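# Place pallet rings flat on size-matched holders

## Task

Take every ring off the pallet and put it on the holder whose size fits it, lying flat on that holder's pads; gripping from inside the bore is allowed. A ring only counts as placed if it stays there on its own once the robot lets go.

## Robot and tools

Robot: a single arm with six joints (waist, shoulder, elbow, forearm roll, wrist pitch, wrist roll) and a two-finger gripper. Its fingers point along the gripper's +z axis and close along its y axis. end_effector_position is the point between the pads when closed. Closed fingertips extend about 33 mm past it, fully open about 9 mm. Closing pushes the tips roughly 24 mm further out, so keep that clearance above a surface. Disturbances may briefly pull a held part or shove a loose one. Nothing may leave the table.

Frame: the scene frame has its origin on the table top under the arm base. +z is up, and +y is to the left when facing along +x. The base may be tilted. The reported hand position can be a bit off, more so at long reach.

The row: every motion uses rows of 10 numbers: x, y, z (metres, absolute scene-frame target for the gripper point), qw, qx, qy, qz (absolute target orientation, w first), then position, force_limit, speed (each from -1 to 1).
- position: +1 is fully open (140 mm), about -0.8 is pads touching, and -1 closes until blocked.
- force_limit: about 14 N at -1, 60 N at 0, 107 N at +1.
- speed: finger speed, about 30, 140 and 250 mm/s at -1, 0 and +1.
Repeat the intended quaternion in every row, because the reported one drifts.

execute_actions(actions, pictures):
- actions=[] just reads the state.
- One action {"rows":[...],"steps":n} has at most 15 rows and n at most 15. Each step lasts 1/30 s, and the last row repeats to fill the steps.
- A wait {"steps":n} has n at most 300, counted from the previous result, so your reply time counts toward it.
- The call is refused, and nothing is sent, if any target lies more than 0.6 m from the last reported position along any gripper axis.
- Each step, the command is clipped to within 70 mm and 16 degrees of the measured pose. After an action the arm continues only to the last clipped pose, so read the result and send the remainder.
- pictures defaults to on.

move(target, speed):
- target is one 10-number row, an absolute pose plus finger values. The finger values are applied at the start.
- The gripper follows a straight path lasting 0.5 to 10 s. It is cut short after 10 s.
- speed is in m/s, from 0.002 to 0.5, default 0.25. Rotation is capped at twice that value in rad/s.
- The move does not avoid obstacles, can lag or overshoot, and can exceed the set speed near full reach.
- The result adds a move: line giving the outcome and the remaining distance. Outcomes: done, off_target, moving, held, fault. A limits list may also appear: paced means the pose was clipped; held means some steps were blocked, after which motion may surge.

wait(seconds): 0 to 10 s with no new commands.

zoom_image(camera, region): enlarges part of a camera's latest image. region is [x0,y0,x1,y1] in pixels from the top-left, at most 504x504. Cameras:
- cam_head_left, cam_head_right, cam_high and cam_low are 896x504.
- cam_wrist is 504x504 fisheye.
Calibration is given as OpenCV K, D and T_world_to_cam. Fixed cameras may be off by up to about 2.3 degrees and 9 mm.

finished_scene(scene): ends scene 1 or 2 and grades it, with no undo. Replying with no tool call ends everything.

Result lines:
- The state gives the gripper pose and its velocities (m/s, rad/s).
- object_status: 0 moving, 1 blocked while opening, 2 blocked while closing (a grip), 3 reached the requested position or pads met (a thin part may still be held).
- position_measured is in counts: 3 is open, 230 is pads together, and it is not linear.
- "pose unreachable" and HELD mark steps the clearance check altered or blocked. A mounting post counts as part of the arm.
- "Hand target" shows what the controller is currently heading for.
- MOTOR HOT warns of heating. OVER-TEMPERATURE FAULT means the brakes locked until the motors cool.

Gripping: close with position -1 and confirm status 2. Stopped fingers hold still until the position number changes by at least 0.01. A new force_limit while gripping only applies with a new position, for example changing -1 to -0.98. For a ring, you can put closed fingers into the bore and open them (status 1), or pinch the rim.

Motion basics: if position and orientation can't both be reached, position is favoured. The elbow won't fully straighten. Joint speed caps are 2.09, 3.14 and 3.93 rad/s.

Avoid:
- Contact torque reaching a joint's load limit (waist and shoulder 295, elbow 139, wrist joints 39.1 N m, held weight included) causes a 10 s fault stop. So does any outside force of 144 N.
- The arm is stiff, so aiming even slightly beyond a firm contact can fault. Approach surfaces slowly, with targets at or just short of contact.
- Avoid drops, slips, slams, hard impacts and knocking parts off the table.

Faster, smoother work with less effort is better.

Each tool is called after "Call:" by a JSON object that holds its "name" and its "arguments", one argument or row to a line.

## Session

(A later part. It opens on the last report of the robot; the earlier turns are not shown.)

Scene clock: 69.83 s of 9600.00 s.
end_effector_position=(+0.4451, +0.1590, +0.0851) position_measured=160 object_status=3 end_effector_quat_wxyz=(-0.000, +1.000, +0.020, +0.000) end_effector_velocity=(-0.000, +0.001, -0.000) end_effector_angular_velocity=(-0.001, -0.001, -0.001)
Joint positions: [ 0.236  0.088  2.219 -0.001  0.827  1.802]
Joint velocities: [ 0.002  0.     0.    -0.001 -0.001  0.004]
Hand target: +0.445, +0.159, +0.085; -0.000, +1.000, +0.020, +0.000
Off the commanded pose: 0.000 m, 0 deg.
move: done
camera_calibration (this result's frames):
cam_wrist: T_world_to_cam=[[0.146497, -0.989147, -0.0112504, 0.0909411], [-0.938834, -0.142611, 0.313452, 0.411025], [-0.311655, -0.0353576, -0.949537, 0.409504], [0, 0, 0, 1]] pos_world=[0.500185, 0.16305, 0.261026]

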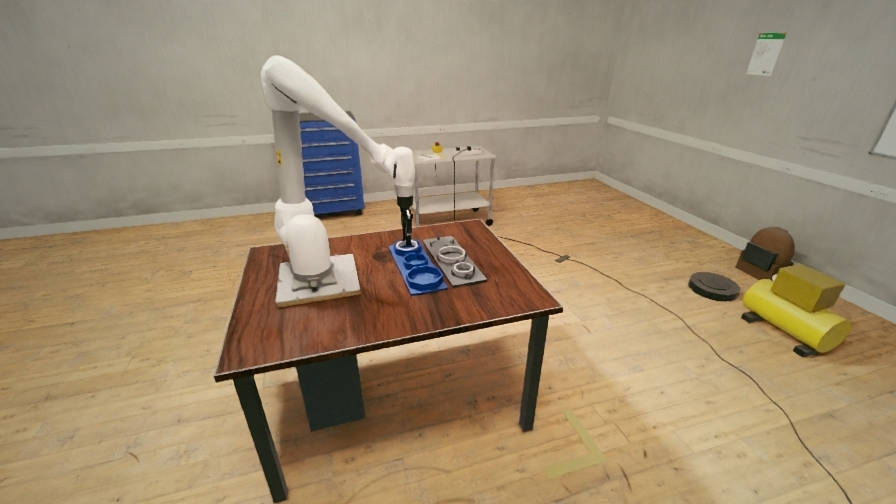

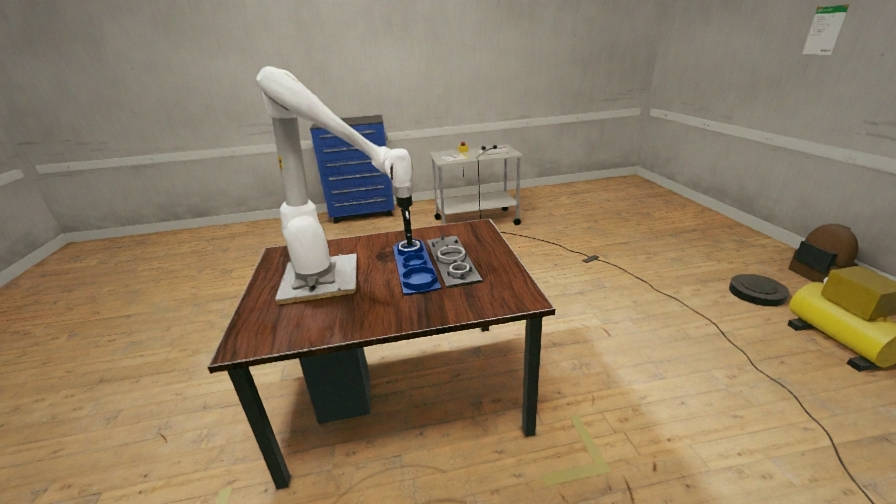

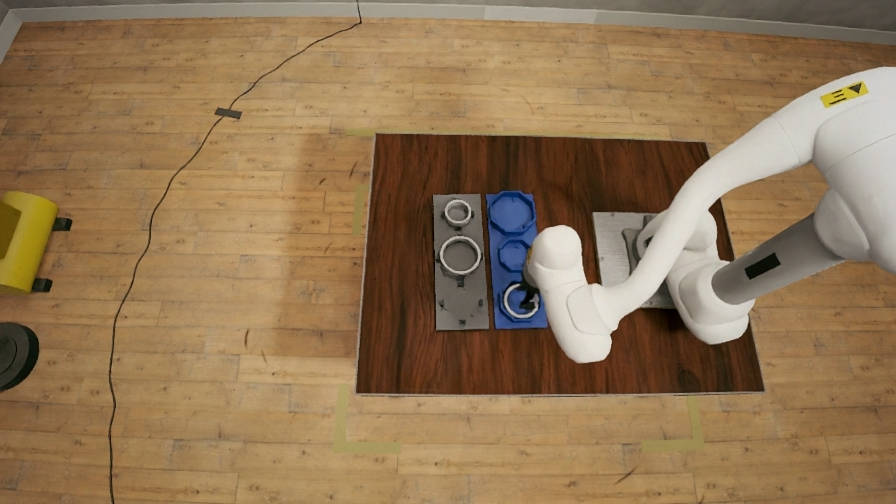

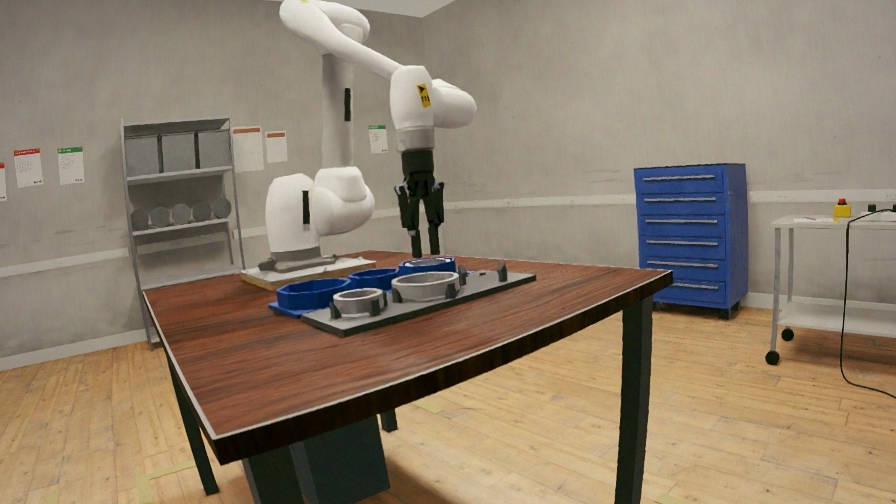

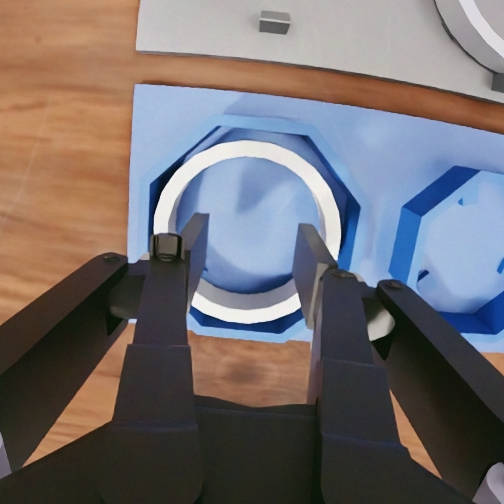

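Centre (247,232): +y 2.5 mm.

Call:
{"name": "move", "arguments": {
  "target": [0.4445,0.1615,0.047,0,1,0.02,0,-0.15,0,0],
  "speed": 0.05
}}

Call:
{"name": "move", "arguments": {
  "target": [0.4445,0.1615,0.047,0,1,0.02,0,1,0.5,-0.8]
}}

Call:
{"name": "move", "arguments": {
  "target": [0.4445,0.1615,0.095,0,1,0.02,0,1,0.5,-0.8],
  "speed": 0.06
}}

Call:
{"name": "move", "arguments": {
  "target": [0.625,0.166,0.095,0,1,0.02,0,1,0.5,-0.8],
  "speed": 0.17
}}

Call:
{"name": "move", "arguments": {
  "target": [0.625,0.166,0.064,0,1,0.02,0,1,0.5,-0.8],
  "speed": 0.03
}}

Scene clock: 79.37 s of 9600.00 s.
end_effector_position=(+0.4445, +0.1615, +0.0471) position_measured=148 object_status=3 end_effector_quat_wxyz=(-0.000, +1.000, +0.020, +0.000) end_effector_velocity=(-0.000, +0.001, -0.001) end_effector_angular_velocity=(-0.000, -0.001, +0.003)
Joint positions: [ 0.241  0.143  2.249 -0.001  0.742  1.807]
Joint velocities: [ 0.002  0.001  0.001 -0.001 -0.003 -0.   ]
Hand target: +0.444, +0.162, +0.047; -0.000, +1.000, +0.020, -0.000
Off the commanded pose: 0.000 m, 0 deg.
After step 90, 5.43 s passed at rest.
move: done
camera_calibration (this result's frames):
cam_wrist: T_world_to_cam=[[0.146479, -0.98915, -0.011267, 0.0930984], [-0.938762, -0.142591, 0.313677, 0.422684], [-0.31188, -0.0353702, -0.949463, 0.373393], [0, 0, 0, 1]] pos_world=[0.499617, 0.165566, 0.222985]

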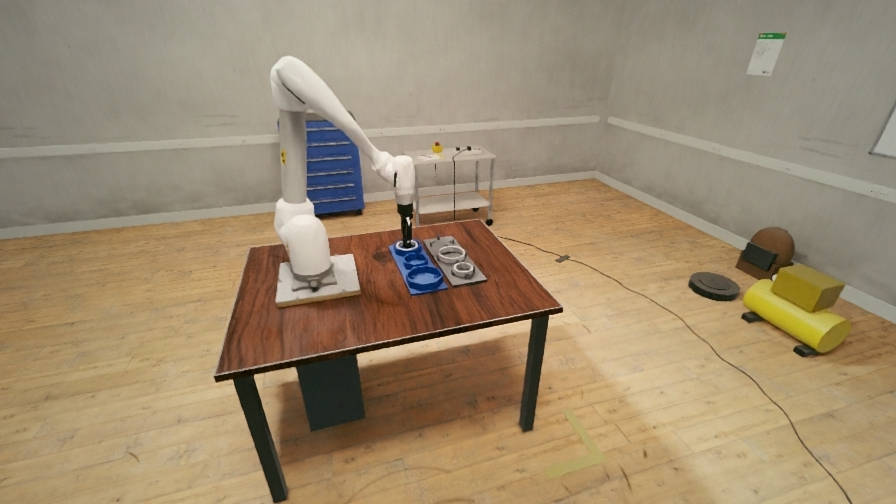

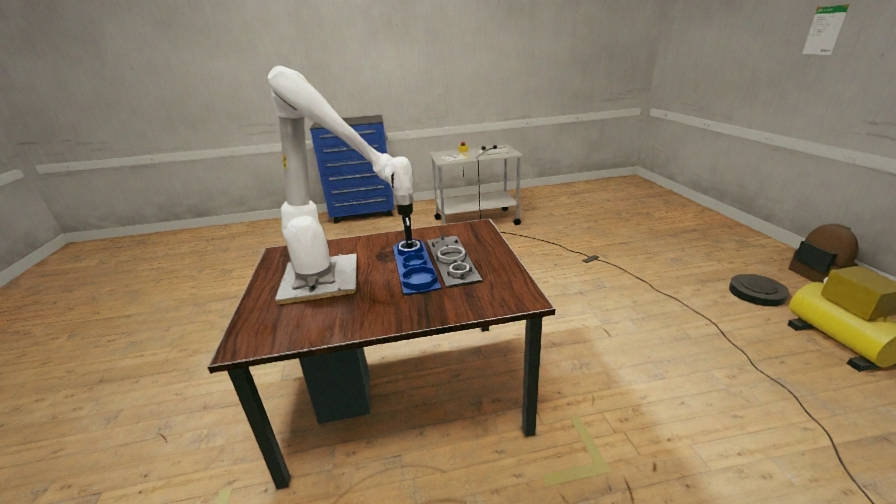

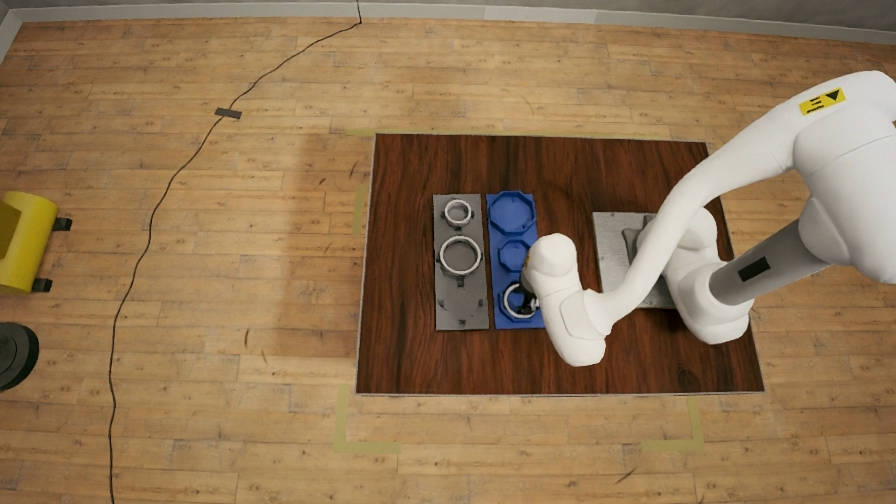

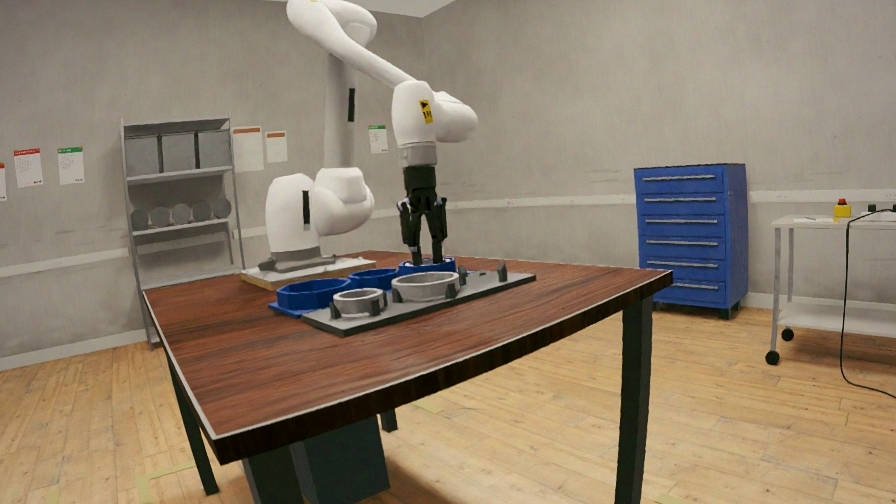

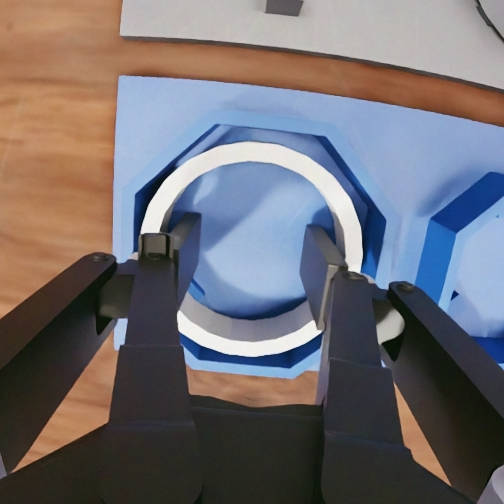

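Scene clock: 80.07 s of 9600.00 s.
end_effector_position=(+0.4445, +0.1615, +0.0470) position_measured=116 object_status=1 end_effector_quat_wxyz=(+0.000, +1.000, +0.020, -0.000) end_effector_velocity=(+0.001, +0.000, +0.000) end_effector_angular_velocity=(-0.000, -0.002, +0.002)
Joint positions: [ 0.241  0.144  2.249 -0.001  0.742  1.807]
Joint velocities: [ 0.     0.    -0.001 -0.001 -0.001 -0.001]
Hand target: +0.444, +0.162, +0.047; -0.000, +1.000, +0.020, -0.000
Off the commanded pose: 0.000 m, 0 deg.
move: done
camera_calibration (this result's frames):
cam_wrist: T_world_to_cam=[[0.146451, -0.989154, -0.0112199, 0.0930999], [-0.938759, -0.142547, 0.313708, 0.422716], [-0.311905, -0.0354099, -0.949453, 0.373322], [0, 0, 0, 1]] pos_world=[0.499634, 0.165567, 0.222887]

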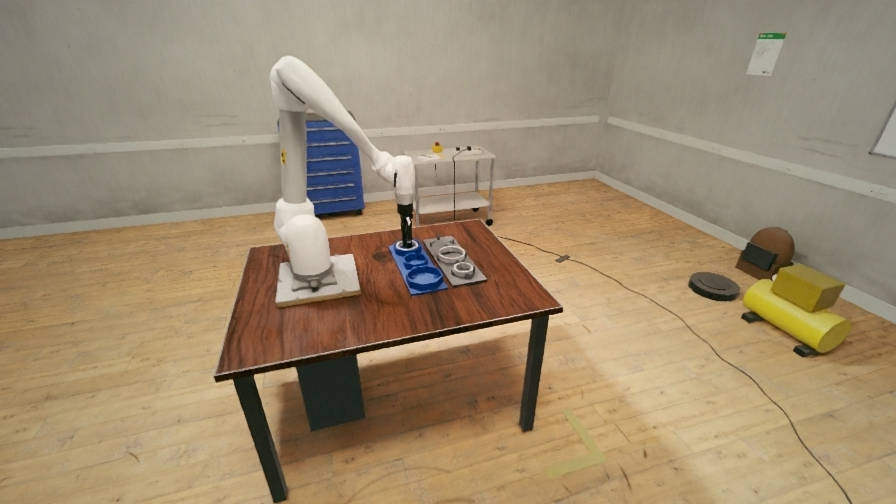

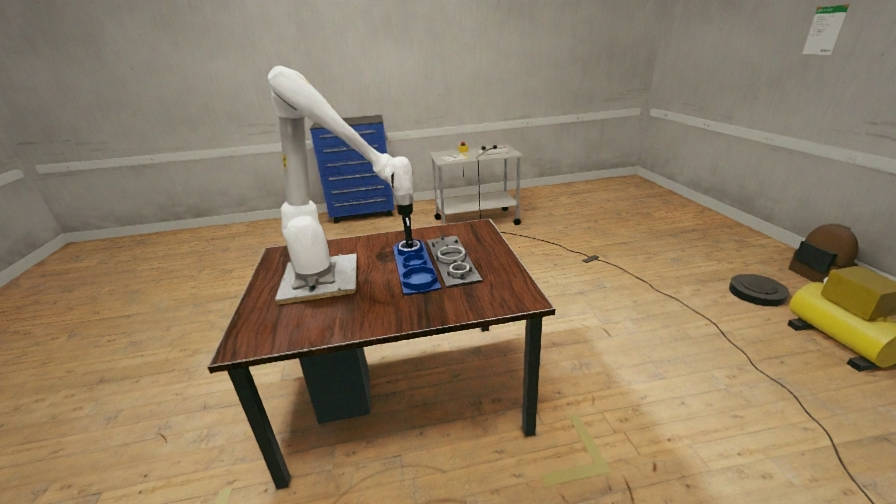

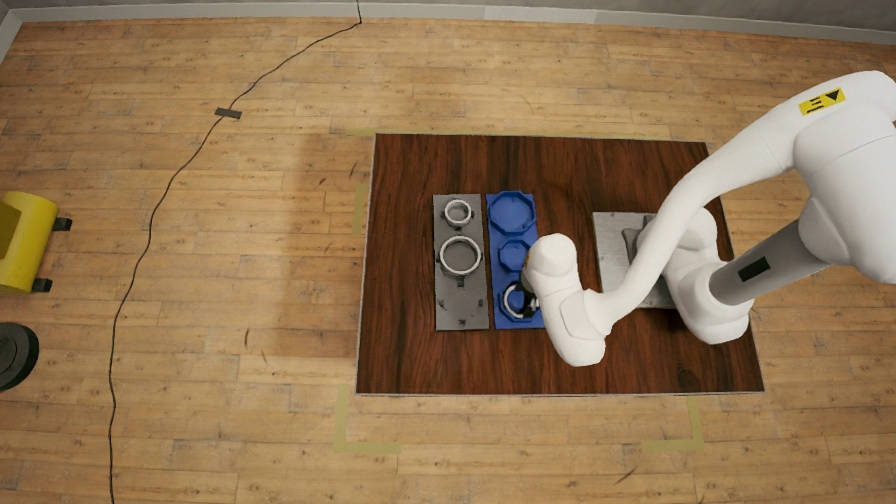

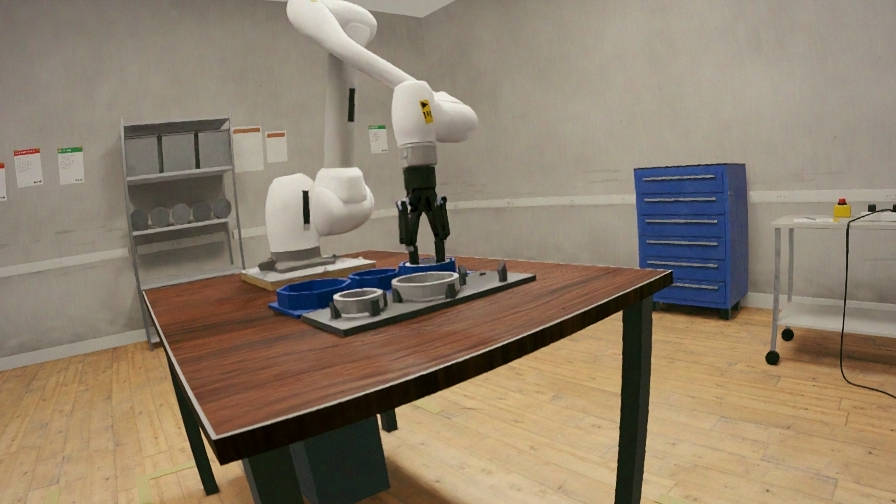

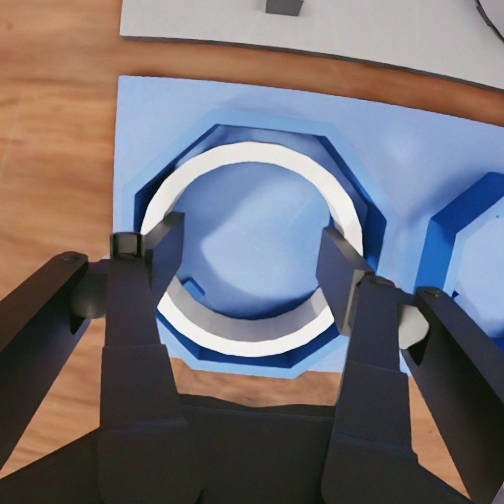

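Scene clock: 81.20 s of 9600.00 s.
end_effector_position=(+0.4445, +0.1615, +0.0949) position_measured=116 object_status=1 end_effector_quat_wxyz=(+0.000, +1.000, +0.020, -0.000) end_effector_velocity=(-0.000, -0.000, +0.001) end_effector_angular_velocity=(-0.001, -0.000, +0.001)
Joint positions: [ 0.241  0.075  2.21  -0.001  0.849  1.807]
Joint velocities: [ 0.    -0.001 -0.    -0.002  0.001  0.   ]
Hand target: +0.445, +0.161, +0.095; +0.000, +1.000, +0.020, +0.000
Off the commanded pose: 0.000 m, 0 deg.
move: done
camera_calibration (this result's frames):
cam_wrist: T_world_to_cam=[[0.146404, -0.989162, -0.0111841, 0.0936536], [-0.938766, -0.142492, 0.313711, 0.407719], [-0.311905, -0.0354292, -0.949452, 0.418811], [0, 0, 0, 1]] pos_world=[0.499671, 0.165573, 0.270782]

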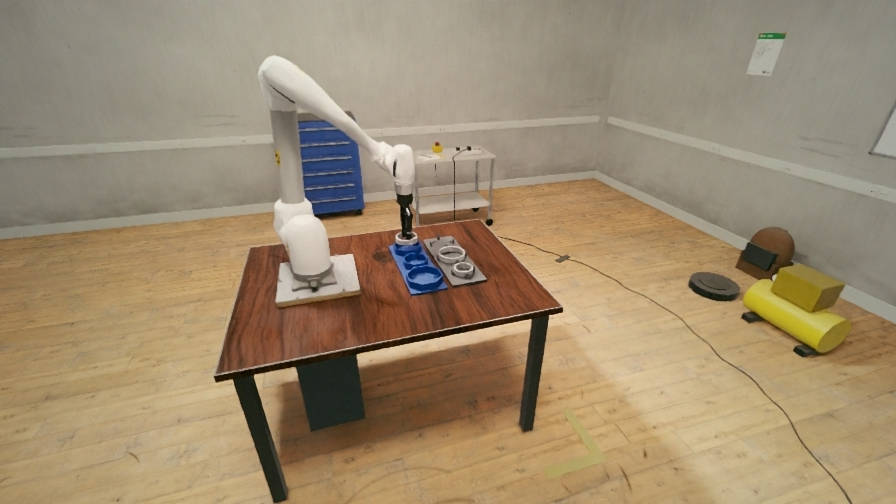

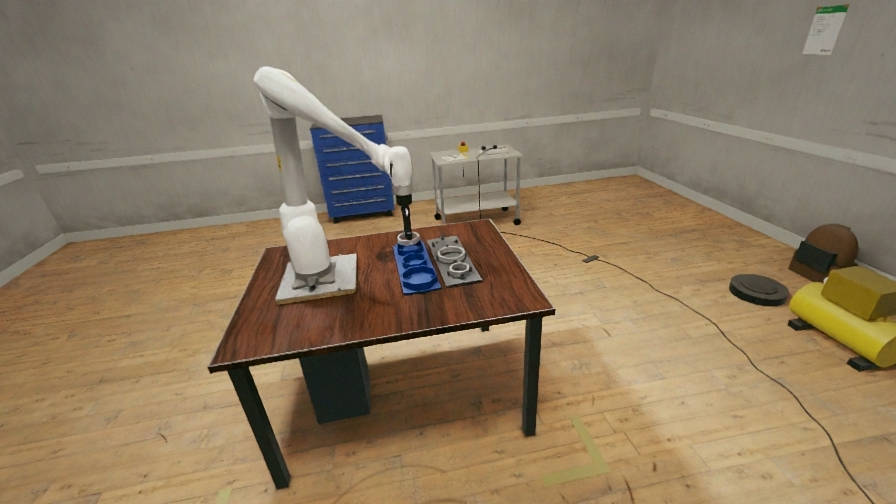

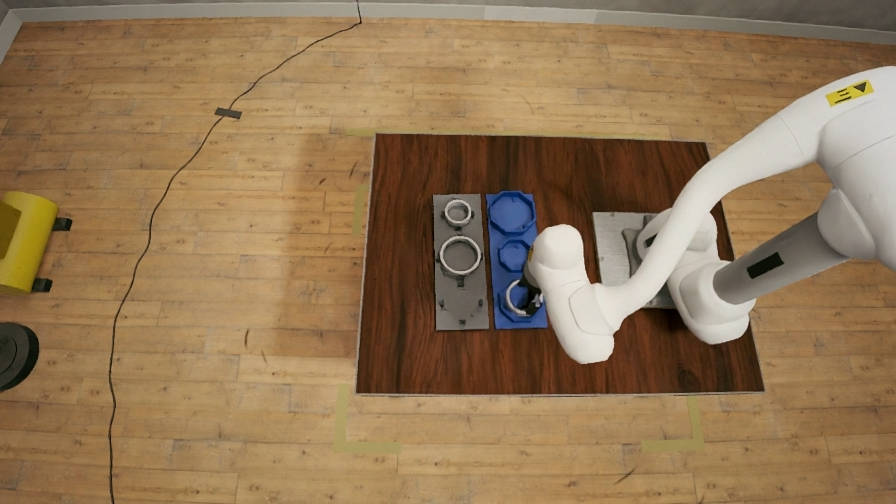

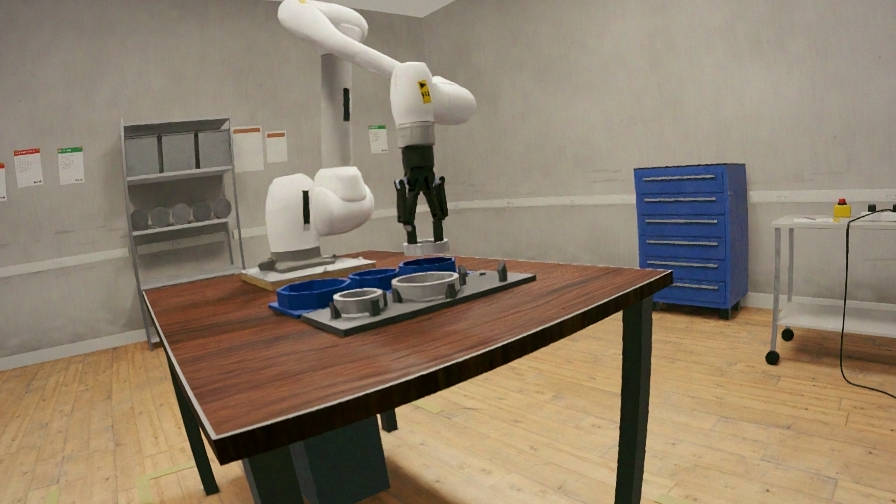

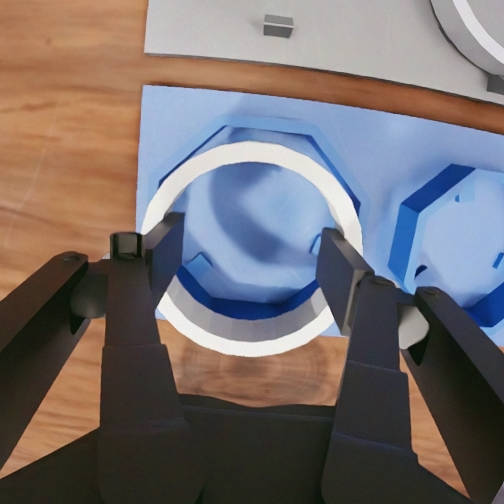

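Scene clock: 82.70 s of 9600.00 s.
end_effector_position=(+0.6249, +0.1660, +0.0949) position_measured=116 object_status=1 end_effector_quat_wxyz=(+0.000, +1.000, +0.020, -0.000) end_effector_velocity=(+0.002, +0.000, -0.000) end_effector_angular_velocity=(-0.000, -0.001, +0.002)
Joint positions: [ 0.171  0.321  1.893 -0.     0.921  1.737]
Joint velocities: [-0.     0.003 -0.003 -0.001 -0.001 -0.001]
Hand target: +0.625, +0.166, +0.095; +0.000, +1.000, +0.020, -0.000
Off the commanded pose: 0.000 m, 0 deg.
move: done
camera_calibration (this result's frames):
cam_wrist: T_world_to_cam=[[0.146428, -0.989158, -0.011191, 0.0716825], [-0.938764, -0.142517, 0.313706, 0.577682], [-0.3119, -0.0354296, -0.949454, 0.475221], [0, 0, 0, 1]] pos_world=[0.680032, 0.170072, 0.27078]

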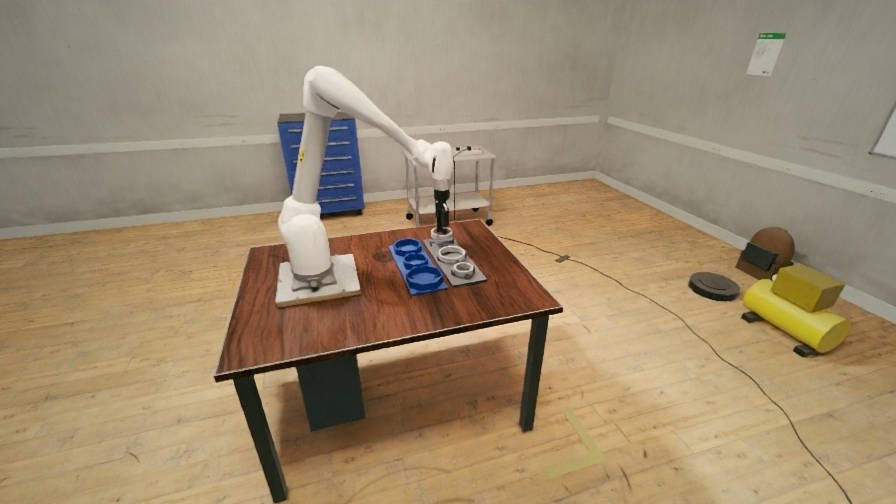

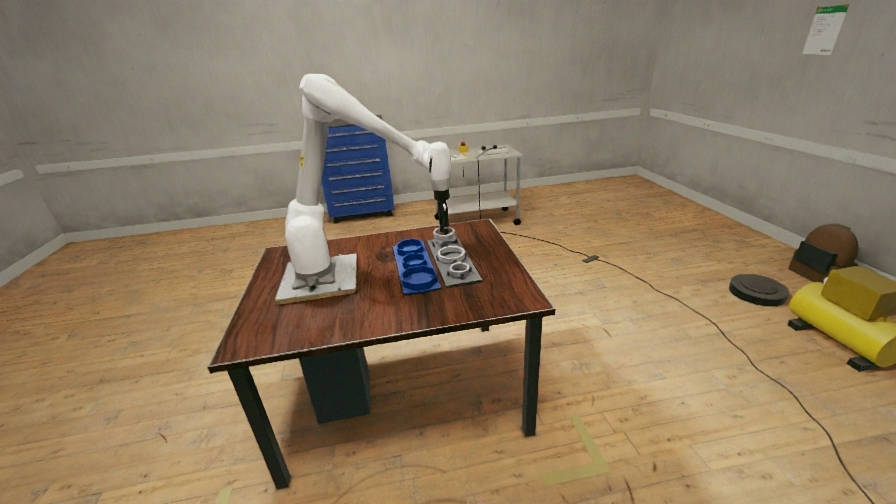

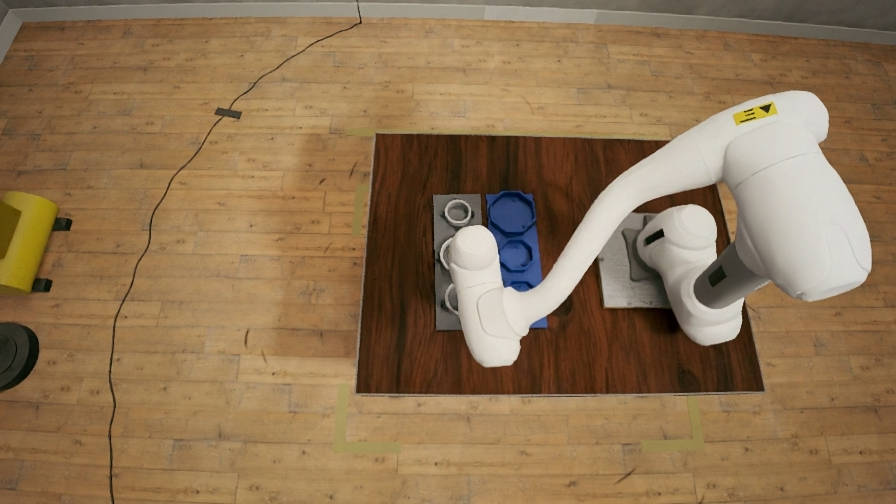

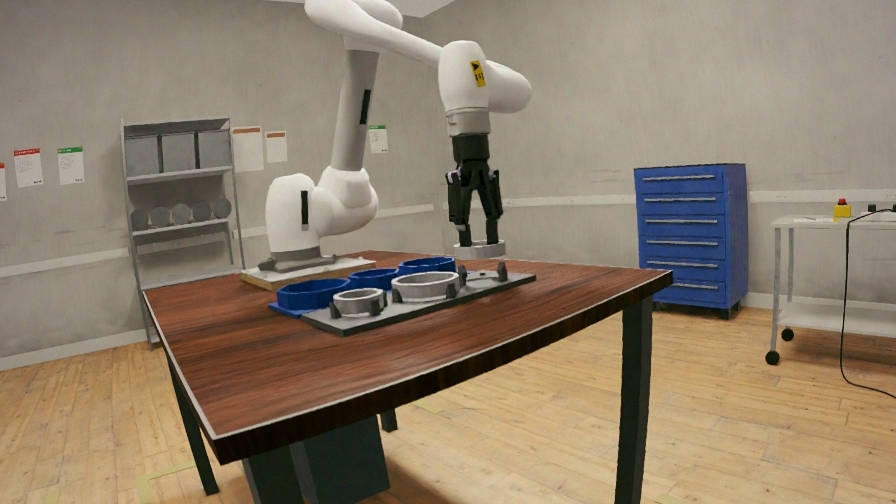

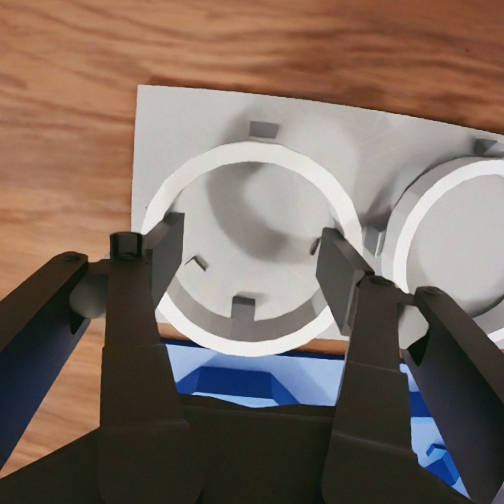

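Scene clock: 84.03 s of 9600.00 s.
end_effector_position=(+0.6250, +0.1660, +0.0641) position_measured=116 object_status=1 end_effector_quat_wxyz=(-0.000, +1.000, +0.020, +0.000) end_effector_velocity=(+0.000, -0.000, -0.001) end_effector_angular_velocity=(-0.000, -0.000, -0.000)
Joint positions: [ 0.171  0.354  1.915 -0.     0.866  1.737]
Joint velocities: [-0.     0.001  0.    -0.    -0.002  0.   ]
Hand target: +0.625, +0.166, +0.064; -0.000, +1.000, +0.020, -0.000
Off the commanded pose: 0.000 m, 0 deg.
move: done
camera_calibration (this result's frames):
cam_wrist: T_world_to_cam=[[0.146473, -0.989151, -0.0112429, 0.0713021], [-0.938763, -0.142577, 0.313681, 0.587445], [-0.31188, -0.0353912, -0.949462, 0.445987], [0, 0, 0, 1]] pos_world=[0.680123, 0.170069, 0.239979]

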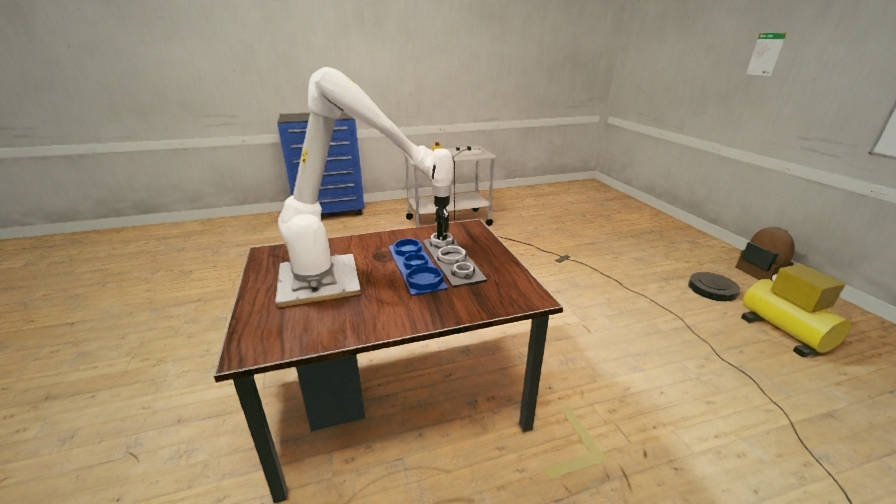

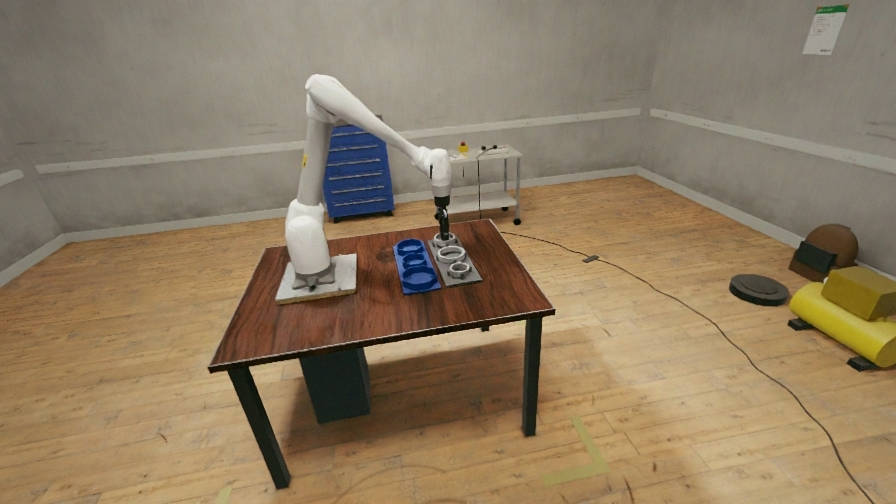

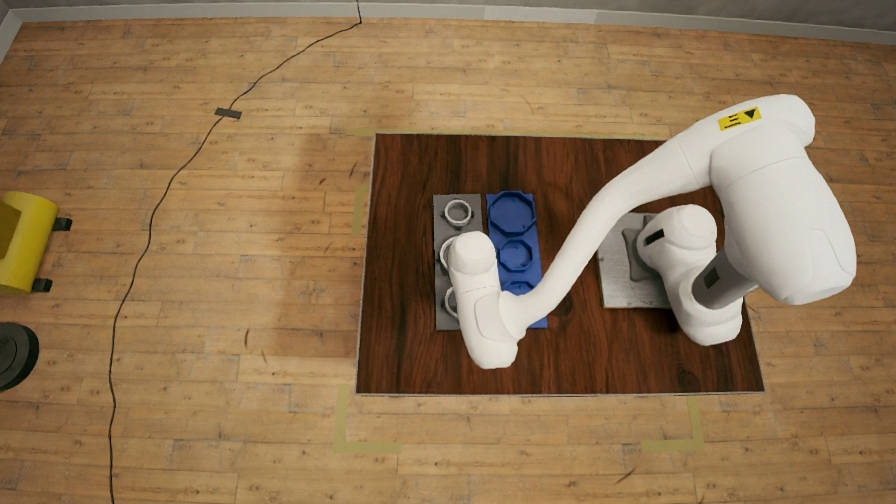

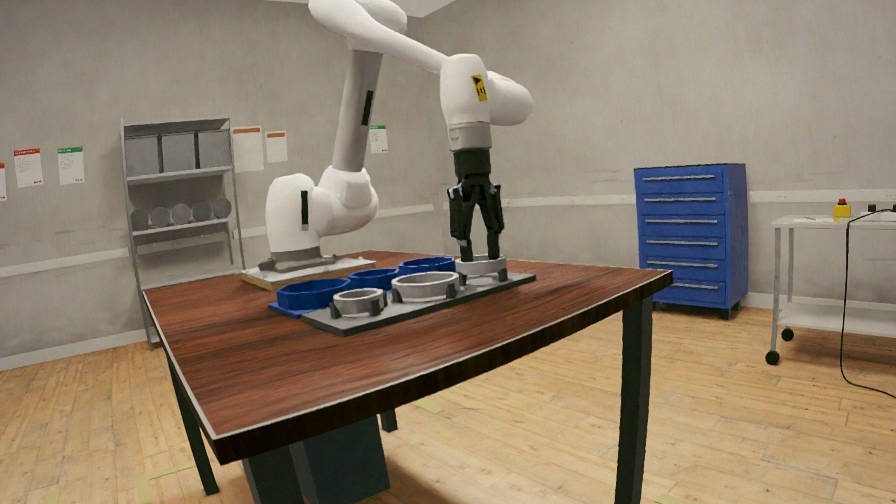

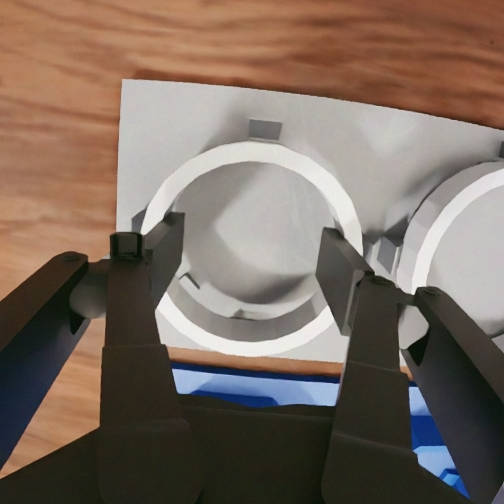

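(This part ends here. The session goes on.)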